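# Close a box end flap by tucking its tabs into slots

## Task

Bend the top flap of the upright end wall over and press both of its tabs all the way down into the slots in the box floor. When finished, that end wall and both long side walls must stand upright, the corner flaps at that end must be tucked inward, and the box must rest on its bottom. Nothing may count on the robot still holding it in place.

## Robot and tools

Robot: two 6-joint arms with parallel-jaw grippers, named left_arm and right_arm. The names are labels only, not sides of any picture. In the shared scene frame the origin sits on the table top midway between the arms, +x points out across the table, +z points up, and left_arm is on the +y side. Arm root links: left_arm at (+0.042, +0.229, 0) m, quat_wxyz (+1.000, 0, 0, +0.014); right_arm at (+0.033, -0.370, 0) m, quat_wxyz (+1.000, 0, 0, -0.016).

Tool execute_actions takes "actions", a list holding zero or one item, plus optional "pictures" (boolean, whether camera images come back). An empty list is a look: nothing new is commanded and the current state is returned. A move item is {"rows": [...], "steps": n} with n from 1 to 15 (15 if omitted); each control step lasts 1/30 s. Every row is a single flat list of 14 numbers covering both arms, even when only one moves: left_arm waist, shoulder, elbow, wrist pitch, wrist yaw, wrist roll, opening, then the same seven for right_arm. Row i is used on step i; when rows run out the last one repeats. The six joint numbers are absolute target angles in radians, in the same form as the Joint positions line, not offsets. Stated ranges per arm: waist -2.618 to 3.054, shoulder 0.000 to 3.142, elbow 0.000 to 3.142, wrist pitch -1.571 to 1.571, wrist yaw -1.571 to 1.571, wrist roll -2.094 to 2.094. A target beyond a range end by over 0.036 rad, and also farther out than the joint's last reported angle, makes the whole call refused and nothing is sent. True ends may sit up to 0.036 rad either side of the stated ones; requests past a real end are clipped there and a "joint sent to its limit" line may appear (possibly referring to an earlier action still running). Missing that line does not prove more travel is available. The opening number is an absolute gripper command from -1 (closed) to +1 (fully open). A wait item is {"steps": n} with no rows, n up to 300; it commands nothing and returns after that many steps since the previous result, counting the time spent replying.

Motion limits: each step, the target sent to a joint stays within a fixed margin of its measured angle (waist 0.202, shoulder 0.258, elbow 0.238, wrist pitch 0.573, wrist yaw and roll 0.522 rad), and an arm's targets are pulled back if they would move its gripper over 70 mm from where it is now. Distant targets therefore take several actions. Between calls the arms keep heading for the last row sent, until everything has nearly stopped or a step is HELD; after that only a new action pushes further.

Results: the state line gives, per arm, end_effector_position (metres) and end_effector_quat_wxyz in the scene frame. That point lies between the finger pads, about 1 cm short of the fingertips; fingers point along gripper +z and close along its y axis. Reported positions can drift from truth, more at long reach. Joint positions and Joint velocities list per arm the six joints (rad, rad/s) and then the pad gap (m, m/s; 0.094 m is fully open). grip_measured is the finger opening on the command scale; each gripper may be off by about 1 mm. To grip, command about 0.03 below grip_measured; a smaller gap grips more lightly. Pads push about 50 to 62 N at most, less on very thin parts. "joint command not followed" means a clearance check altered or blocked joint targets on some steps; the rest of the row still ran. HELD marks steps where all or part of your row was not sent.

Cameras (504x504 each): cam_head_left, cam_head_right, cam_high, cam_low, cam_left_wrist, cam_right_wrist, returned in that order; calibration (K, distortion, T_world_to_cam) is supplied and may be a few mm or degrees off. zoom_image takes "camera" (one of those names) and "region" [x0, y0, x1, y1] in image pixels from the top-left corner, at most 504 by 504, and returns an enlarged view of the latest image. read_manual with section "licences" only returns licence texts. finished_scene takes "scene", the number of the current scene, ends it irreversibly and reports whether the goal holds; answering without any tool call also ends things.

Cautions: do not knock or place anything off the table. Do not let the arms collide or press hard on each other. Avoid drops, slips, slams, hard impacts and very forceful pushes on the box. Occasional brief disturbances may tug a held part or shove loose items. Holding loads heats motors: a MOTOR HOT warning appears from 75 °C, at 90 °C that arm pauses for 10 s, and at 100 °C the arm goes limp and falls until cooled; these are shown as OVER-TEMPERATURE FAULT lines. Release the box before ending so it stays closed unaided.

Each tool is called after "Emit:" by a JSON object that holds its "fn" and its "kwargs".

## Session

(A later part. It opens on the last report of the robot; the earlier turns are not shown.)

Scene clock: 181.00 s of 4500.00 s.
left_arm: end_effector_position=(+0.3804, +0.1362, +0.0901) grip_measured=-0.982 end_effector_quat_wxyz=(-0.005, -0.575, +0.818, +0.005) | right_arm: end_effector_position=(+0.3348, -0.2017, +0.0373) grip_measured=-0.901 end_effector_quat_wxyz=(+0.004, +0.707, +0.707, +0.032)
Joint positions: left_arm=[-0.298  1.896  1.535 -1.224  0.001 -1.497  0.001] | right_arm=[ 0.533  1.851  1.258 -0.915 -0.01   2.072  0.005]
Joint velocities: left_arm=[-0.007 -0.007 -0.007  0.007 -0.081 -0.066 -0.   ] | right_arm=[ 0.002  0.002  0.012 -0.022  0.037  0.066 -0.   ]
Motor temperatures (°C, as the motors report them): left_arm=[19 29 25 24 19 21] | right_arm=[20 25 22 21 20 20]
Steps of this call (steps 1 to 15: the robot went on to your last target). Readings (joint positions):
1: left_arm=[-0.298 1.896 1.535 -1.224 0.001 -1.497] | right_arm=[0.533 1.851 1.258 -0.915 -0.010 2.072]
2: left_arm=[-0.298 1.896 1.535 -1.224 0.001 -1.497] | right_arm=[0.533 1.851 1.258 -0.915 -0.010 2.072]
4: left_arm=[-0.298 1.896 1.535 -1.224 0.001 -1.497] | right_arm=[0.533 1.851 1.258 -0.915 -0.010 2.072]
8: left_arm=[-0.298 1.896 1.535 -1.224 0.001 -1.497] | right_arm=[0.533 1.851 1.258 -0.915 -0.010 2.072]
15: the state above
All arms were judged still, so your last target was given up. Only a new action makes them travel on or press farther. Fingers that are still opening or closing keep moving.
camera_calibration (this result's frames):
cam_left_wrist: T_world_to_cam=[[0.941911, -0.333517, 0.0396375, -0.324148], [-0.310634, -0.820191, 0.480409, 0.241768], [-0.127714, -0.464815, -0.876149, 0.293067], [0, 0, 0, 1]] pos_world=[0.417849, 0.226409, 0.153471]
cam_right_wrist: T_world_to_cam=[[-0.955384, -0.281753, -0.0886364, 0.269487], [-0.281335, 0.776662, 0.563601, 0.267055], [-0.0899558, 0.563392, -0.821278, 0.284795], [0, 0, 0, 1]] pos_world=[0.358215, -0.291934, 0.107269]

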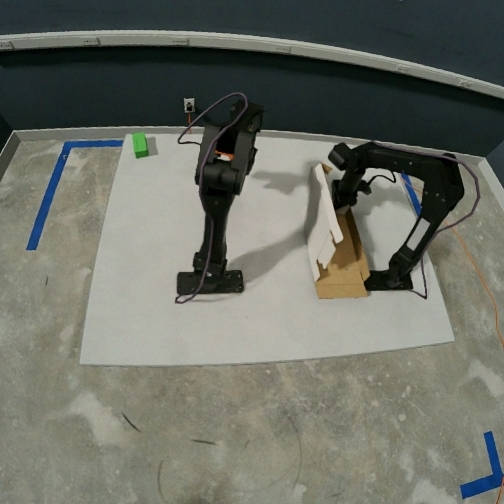

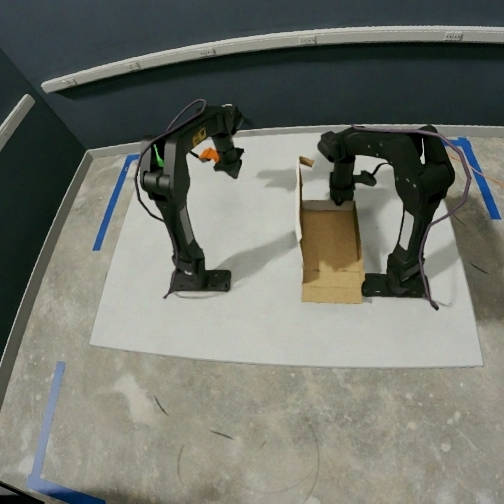

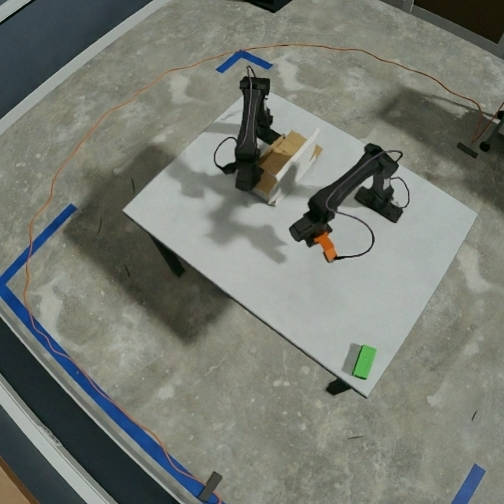

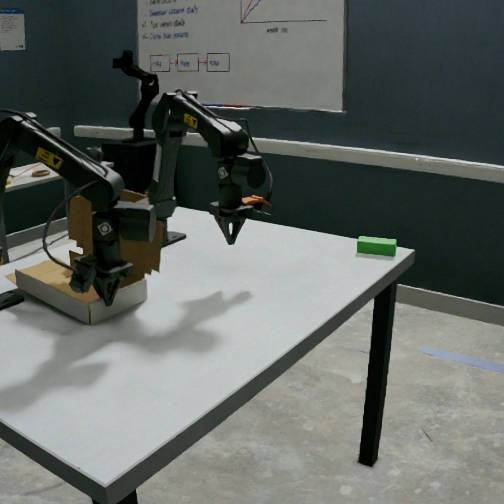

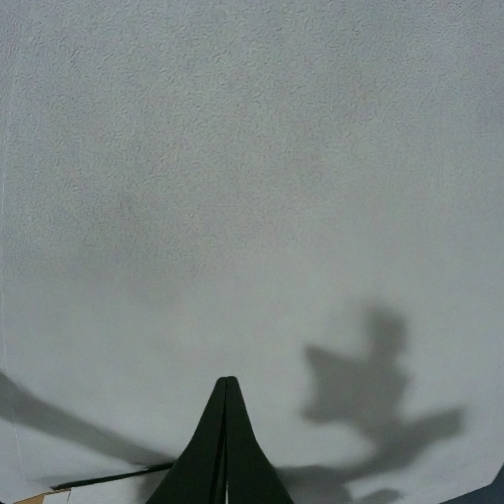

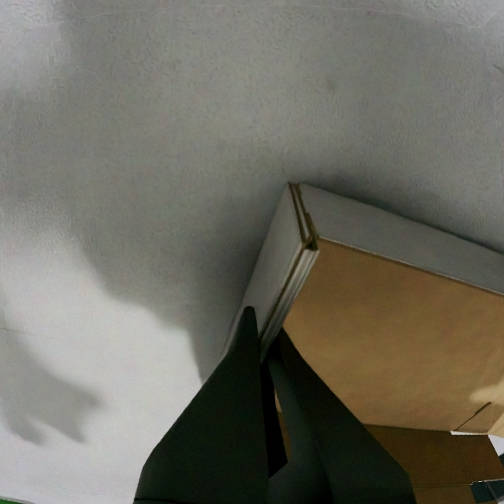

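Emit:
{"fn": "execute_actions", "kwargs": {"actions": [{"rows":[[-0.3,1.881,1.556,-1.246,0,-1.5,-1, 0.53,1.851,1.258,-0.915,0,2.07,-0.75],[-0.3,1.881,1.556,-1.246,0,-1.5,-1, 0.53,1.851,1.258,-0.915,0,2.07,-0.75],[-0.3,1.881,1.556,-1.246,0,-1.5,-1, 0.53,1.851,1.258,-0.915,0,2.07,-0.75],[-0.3,1.881,1.556,-1.246,0,-1.5,-1, 0.53,1.851,1.258,-0.915,0,2.07,-0.75],[-0.3,1.881,1.556,-1.246,0,-1.5,-1, 0.53,1.86,1.21,-0.88,0,2.07,-0.75]]}], "pictures": false}}

Emit:
{"fn": "execute_actions", "kwargs": {"actions": [{"rows":[[-0.3,1.881,1.556,-1.246,0,-1.5,-1, 0.53,1.86,1.21,-0.88,0,2.07,-1]]}], "pictures": false}}

Emit:
{"fn": "execute_actions", "kwargs": {"actions": [{"rows":[[-0.3,1.881,1.556,-1.246,0,-1.5,-1, 0.53,1.86,1.22,-0.88,0,2.07,-0.5]]}], "pictures": false}}

Emit:
{"fn": "execute_actions", "kwargs": {"actions": [{"rows":[[-0.3,1.881,1.556,-1.246,0,-1.5,-1, 0.53,1.83,1.34,-1.03,0,2.07,-0.5],[-0.3,1.881,1.556,-1.246,0,-1.5,-1, 0.53,1.83,1.34,-1.03,0,2.07,-0.5],[-0.3,1.881,1.556,-1.246,0,-1.5,-1, 0.53,1.83,1.34,-1.03,0,2.07,-0.5],[-0.3,1.881,1.556,-1.246,0,-1.5,-1, 0.53,1.83,1.34,-1.03,0,2.07,-0.5],[-0.3,1.881,1.556,-1.246,0,-1.5,-1, 0.53,1.83,1.34,-1.03,0,2.07,-0.5],[-0.3,1.881,1.556,-1.246,0,-1.5,-1, 0.53,1.83,1.34,-1.03,0,2.07,-0.5],[-0.3,1.881,1.556,-1.246,0,-1.5,-1, 0.53,1.79,1.46,-1.17,0,2.07,-0.5]]}], "pictures": false}}

Emit:
{"fn": "execute_actions", "kwargs": {"actions": [{"rows":[[-0.3,1.881,1.556,-1.246,0,-1.5,-1, -0.3,1.79,1.5,-1.17,0,2.07,-0.5]]}], "pictures": false}}

Emit:
{"fn": "execute_actions", "kwargs": {"actions": [{"steps":20}]}}

Emit:
{"fn": "zoom_image", "kwargs": {"camera": "cam_head_right", "region": [280, 170, 380, 250]}}

Emit:
{"fn": "zoom_image", "kwargs": {"camera": "cam_low", "region": [0, 200, 200, 330]}}

Scene clock: 204.93 s of 4500.00 s.
left_arm: end_effector_position=(+0.3804, +0.1362, +0.0901) grip_measured=-0.982 end_effector_quat_wxyz=(-0.005, -0.575, +0.818, +0.005) | right_arm: end_effector_position=(+0.3312, -0.2037, +0.0291) grip_measured=-0.752 end_effector_quat_wxyz=(+0.003, +0.707, +0.707, +0.029)
Joint positions: left_arm=[-0.298  1.896  1.535 -1.224  0.001 -1.497  0.001] | right_arm=[ 0.533  1.852  1.225 -0.886 -0.01   2.072  0.012]
Joint velocities: left_arm=[-0.012  0.002  0.002 -0.037 -0.022 -0.022 -0.001] | right_arm=[-0.002 -0.022 -0.002  0.11  -0.066  0.007  0.   ]
Motor temperatures (°C, as the motors report them): left_arm=[19 30 25 24 19 21] | right_arm=[20 25 22 20 20 20]
Steps of this call (steps 1 to 90: nothing new was sent; then 20.43 s passed at rest; steps 91 to 105: all 15 steps of this action). Readings (joint positions):
91: left_arm=[-0.298 1.896 1.535 -1.224 0.001 -1.497] | right_arm=[0.533 1.851 1.258 -0.915 -0.010 2.072]
92: left_arm=[-0.298 1.896 1.535 -1.224 0.001 -1.497] | right_arm=[0.533 1.851 1.258 -0.915 -0.010 2.072]
94: left_arm=[-0.298 1.896 1.535 -1.224 0.001 -1.497] | right_arm=[0.533 1.852 1.258 -0.915 -0.010 2.072]
98: left_arm=[-0.298 1.896 1.535 -1.224 0.001 -1.497] | right_arm=[0.533 1.852 1.232 -0.894 -0.010 2.072]
105: the state above

Scene clock: 205.43 s of 4500.00 s.
left_arm: end_effector_position=(+0.3804, +0.1362, +0.0901) grip_measured=-0.982 end_effector_quat_wxyz=(-0.005, -0.575, +0.818, +0.005) | right_arm: end_effector_position=(+0.3346, -0.2041, +0.0293) grip_measured=-0.906 end_effector_quat_wxyz=(+0.009, +0.707, +0.706, +0.033)
Joint positions: left_arm=[-0.298  1.896  1.535 -1.224  0.001 -1.497  0.001] | right_arm=[ 0.531  1.852  1.225 -0.875 -0.002  2.071  0.004]
Joint velocities: left_arm=[-0.017 -0.012 -0.002  0.022  0.037 -0.037  0.   ] | right_arm=[-0.002  0.017 -0.017  0.022  0.037  0.007 -0.   ]
Motor temperatures (°C, as the motors report them): left_arm=[19 30 25 24 19 21] | right_arm=[20 25 22 20 20 20]
Steps of this call (steps 1 to 15: all 15 steps of this action). Readings (joint positions):
1: left_arm=[-0.298 1.896 1.535 -1.224 0.001 -1.497] | right_arm=[0.533 1.852 1.225 -0.885 -0.010 2.072]
2: left_arm=[-0.298 1.896 1.535 -1.224 0.001 -1.497] | right_arm=[0.533 1.852 1.225 -0.881 -0.008 2.071]
4: left_arm=[-0.298 1.896 1.535 -1.224 0.001 -1.497] | right_arm=[0.532 1.852 1.225 -0.878 -0.005 2.071]
8: left_arm=[-0.298 1.896 1.535 -1.224 0.001 -1.497] | right_arm=[0.531 1.852 1.225 -0.875 -0.002 2.071]
15: the state above

Scene clock: 205.93 s of 4500.00 s.
left_arm: end_effector_position=(+0.3804, +0.1362, +0.0901) grip_measured=-0.982 end_effector_quat_wxyz=(-0.005, -0.575, +0.818, +0.005) | right_arm: end_effector_position=(+0.3346, -0.2041, +0.0293) grip_measured=-0.502 end_effector_quat_wxyz=(+0.009, +0.707, +0.706, +0.033)
Joint positions: left_arm=[-0.298  1.896  1.535 -1.224  0.001 -1.497  0.001] | right_arm=[ 0.531  1.852  1.225 -0.875 -0.002  2.071  0.023]
Joint velocities: left_arm=[-0.007  0.002  0.007  0.037 -0.081 -0.007 -0.001] | right_arm=[ 0.002  0.017  0.007  0.022  0.051 -0.007  0.001]
Motor temperatures (°C, as the motors report them): left_arm=[19 30 25 24 19 21] | right_arm=[20 25 22 20 20 20]
Steps of this call (steps 1 to 15: all 15 steps of this action). Readings (joint positions):
1: left_arm=[-0.298 1.896 1.535 -1.224 0.001 -1.497] | right_arm=[0.531 1.852 1.225 -0.875 -0.002 2.071]
2: left_arm=[-0.298 1.896 1.535 -1.224 0.001 -1.497] | right_arm=[0.531 1.852 1.225 -0.875 -0.002 2.071]
4: left_arm=[-0.298 1.896 1.535 -1.224 0.001 -1.497] | right_arm=[0.531 1.852 1.225 -0.875 -0.002 2.071]
8: left_arm=[-0.298 1.896 1.535 -1.224 0.001 -1.497] | right_arm=[0.531 1.852 1.225 -0.875 -0.002 2.071]
15: the state above

Scene clock: 206.43 s of 4500.00 s.
left_arm: end_effector_position=(+0.3804, +0.1362, +0.0901) grip_measured=-0.982 end_effector_quat_wxyz=(-0.005, -0.575, +0.818, +0.005) | right_arm: end_effector_position=(+0.3408, -0.2007, +0.0970) grip_measured=-0.502 end_effector_quat_wxyz=(+0.011, +0.707, +0.706, +0.040)
Joint positions: left_arm=[-0.298  1.896  1.535 -1.224  0.001 -1.497  0.001] | right_arm=[ 0.531  1.801  1.437 -1.124 -0.002  2.071  0.023]
Joint velocities: left_arm=[-0.007 -0.017  0.007 -0.051  0.051  0.037  0.001] | right_arm=[-0.017 -0.012  0.012 -0.3    0.007  0.022 -0.001]
Motor temperatures (°C, as the motors report them): left_arm=[19 30 25 24 19 21] | right_arm=[20 25 22 20 20 20]
Steps of this call (steps 1 to 15: all 15 steps of this action). Readings (joint positions):
1: left_arm=[-0.298 1.896 1.535 -1.224 0.001 -1.497] | right_arm=[0.531 1.853 1.238 -0.895 -0.002 2.071]
2: left_arm=[-0.298 1.896 1.535 -1.224 0.001 -1.497] | right_arm=[0.531 1.855 1.257 -0.925 -0.002 2.071]
4: left_arm=[-0.298 1.896 1.535 -1.224 0.001 -1.497] | right_arm=[0.531 1.853 1.295 -0.958 -0.002 2.071]
8: left_arm=[-0.298 1.896 1.535 -1.224 0.001 -1.497] | right_arm=[0.531 1.850 1.358 -1.037 -0.002 2.071]
15: the state above

Scene clock: 206.93 s of 4500.00 s.
left_arm: end_effector_position=(+0.3804, +0.1362, +0.0901) grip_measured=-0.982 end_effector_quat_wxyz=(-0.005, -0.575, +0.818, +0.005) | right_arm: end_effector_position=(+0.3664, -0.4946, +0.1053) grip_measured=-0.502 end_effector_quat_wxyz=(+0.034, +0.936, +0.348, +0.035)
Joint positions: left_arm=[-0.298  1.896  1.535 -1.224  0.001 -1.497  0.001] | right_arm=[-0.327  1.802  1.47  -1.141  0.006  2.071  0.023]
Joint velocities: left_arm=[-0.017  0.007  0.007 -0.022  0.066 -0.066  0.001] | right_arm=[-0.442 -0.002 -0.007 -0.139  0.125  0.007 -0.   ]
Motor temperatures (°C, as the motors report them): left_arm=[19 30 25 24 19 21] | right_arm=[20 25 22 20 20 20]
Steps of this call (steps 1 to 15: all 15 steps of this action). Readings (joint positions):
1: left_arm=[-0.298 1.896 1.535 -1.224 0.001 -1.497] | right_arm=[0.513 1.801 1.440 -1.133 -0.012 2.071]
2: left_arm=[-0.298 1.896 1.535 -1.224 0.001 -1.497] | right_arm=[0.475 1.802 1.445 -1.138 -0.022 2.071]
4: left_arm=[-0.298 1.896 1.535 -1.224 0.001 -1.497] | right_arm=[0.352 1.802 1.459 -1.139 -0.023 2.071]
8: left_arm=[-0.298 1.896 1.535 -1.224 0.001 -1.497] | right_arm=[0.077 1.802 1.470 -1.139 -0.017 2.071]
15: the state above

Scene clock: 207.60 s of 4500.00 s.
left_arm: end_effector_position=(+0.3804, +0.1362, +0.0901) grip_measured=-0.982 end_effector_quat_wxyz=(-0.005, -0.575, +0.818, +0.005) | right_arm: end_effector_position=(+0.3668, -0.4843, +0.1050) grip_measured=-0.502 end_effector_quat_wxyz=(+0.027, +0.932, +0.360, +0.033)
Joint positions: left_arm=[-0.298  1.896  1.535 -1.224  0.001 -1.497  0.001] | right_arm=[-0.302  1.802  1.47  -1.154 -0.     2.071  0.023]
Joint velocities: left_arm=[-0.007 -0.002 -0.002 -0.037 -0.037  0.037  0.001] | right_arm=[-0.007 -0.022 -0.002 -0.037 -0.007 -0.022 -0.   ]
Motor temperatures (°C, as the motors report them): left_arm=[19 30 25 24 19 21] | right_arm=[20 25 22 20 20 20]
Steps of this call (steps 1 to 20: the robot went on to your last target). Readings (joint positions):
1: left_arm=[-0.298 1.896 1.535 -1.224 0.001 -1.497] | right_arm=[-0.334 1.802 1.470 -1.144 0.009 2.071]
2: left_arm=[-0.298 1.896 1.535 -1.224 0.001 -1.497] | right_arm=[-0.331 1.802 1.470 -1.146 0.009 2.071]
4: left_arm=[-0.298 1.896 1.535 -1.224 0.001 -1.497] | right_arm=[-0.316 1.802 1.470 -1.149 0.006 2.071]
8: left_arm=[-0.298 1.896 1.535 -1.224 0.001 -1.497] | right_arm=[-0.302 1.802 1.470 -1.152 -0.000 2.071]
20: the state above
camera_calibration (this result's frames):
cam_left_wrist: T_world_to_cam=[[0.941911, -0.333517, 0.0396375, -0.324148], [-0.310634, -0.820191, 0.480409, 0.241768], [-0.127714, -0.464815, -0.876149, 0.293067], [0, 0, 0, 1]] pos_world=[0.417849, 0.226409, 0.153471]
cam_right_wrist: T_world_to_cam=[[-0.848508, 0.517141, -0.112244, 0.576587], [0.376746, 0.739293, 0.55813, 0.198497], [0.371613, 0.43129, -0.822127, 0.269306], [0, 0, 0, 1]] pos_world=[0.314378, -0.561073, 0.175335]

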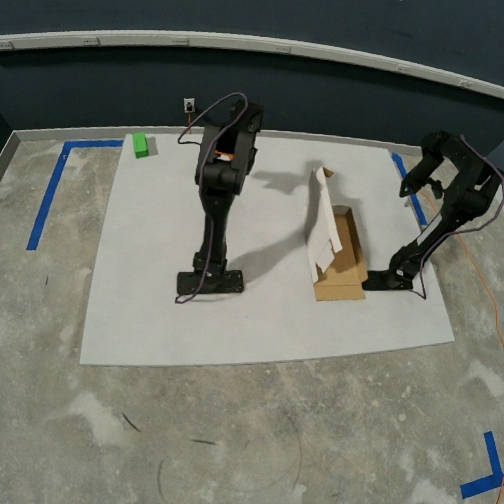

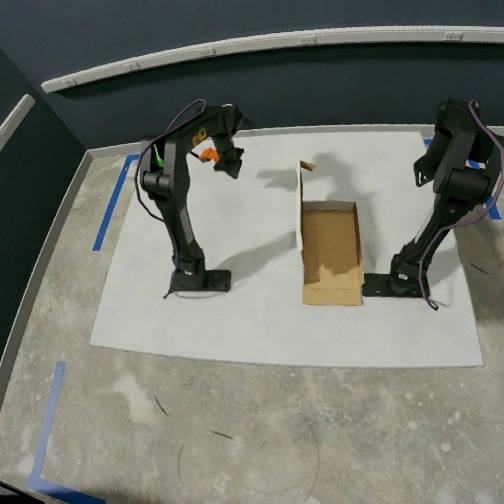

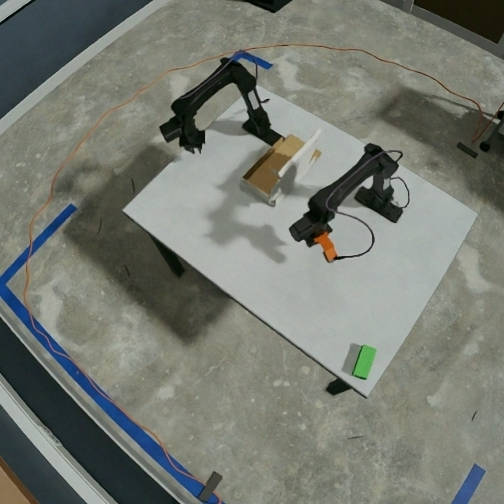

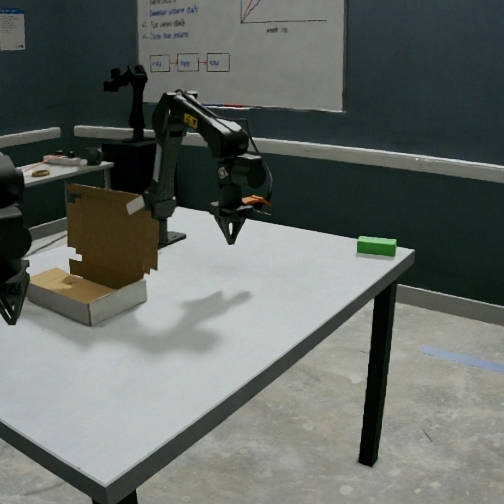

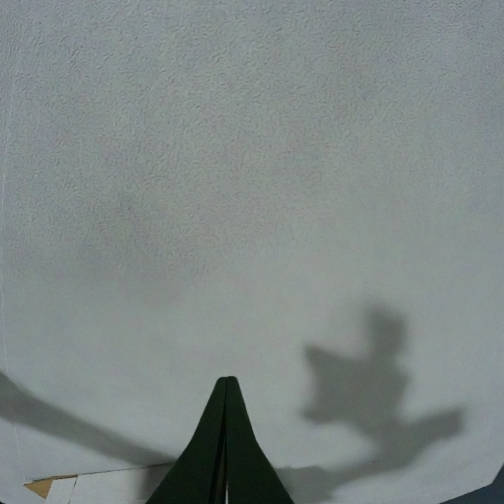

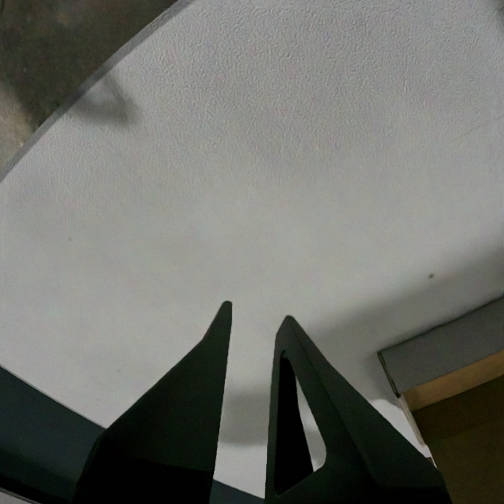

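Region (280, 170, 380, 250) of cam_head_right's 504x504 image, scaled by 5.040, with more detail than that image has; it fills the top 403 rows of this view, and the rest is white.

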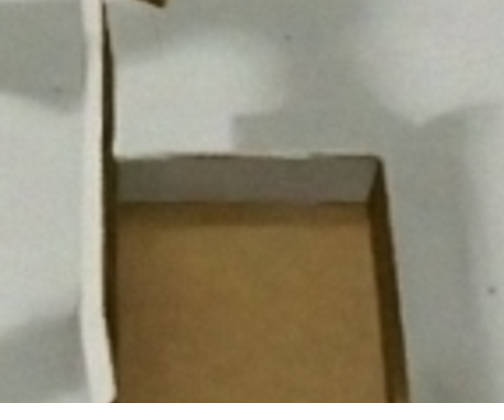

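Region (0, 200, 200, 330) of cam_low's 504x504 image, scaled by 2.520, with more detail than that image has; it fills the top 328 rows of this view, and the rest is white.

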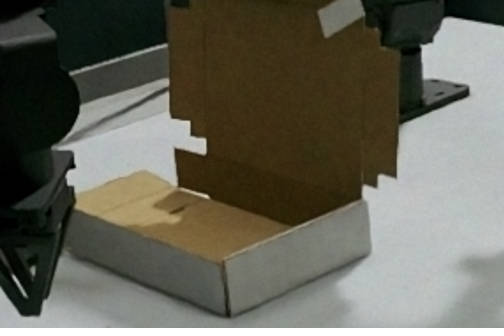

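Looks latched.

Emit:
{"fn": "finished_scene", "kwargs": {"scene": 1}}

The scene is finished: the task was done.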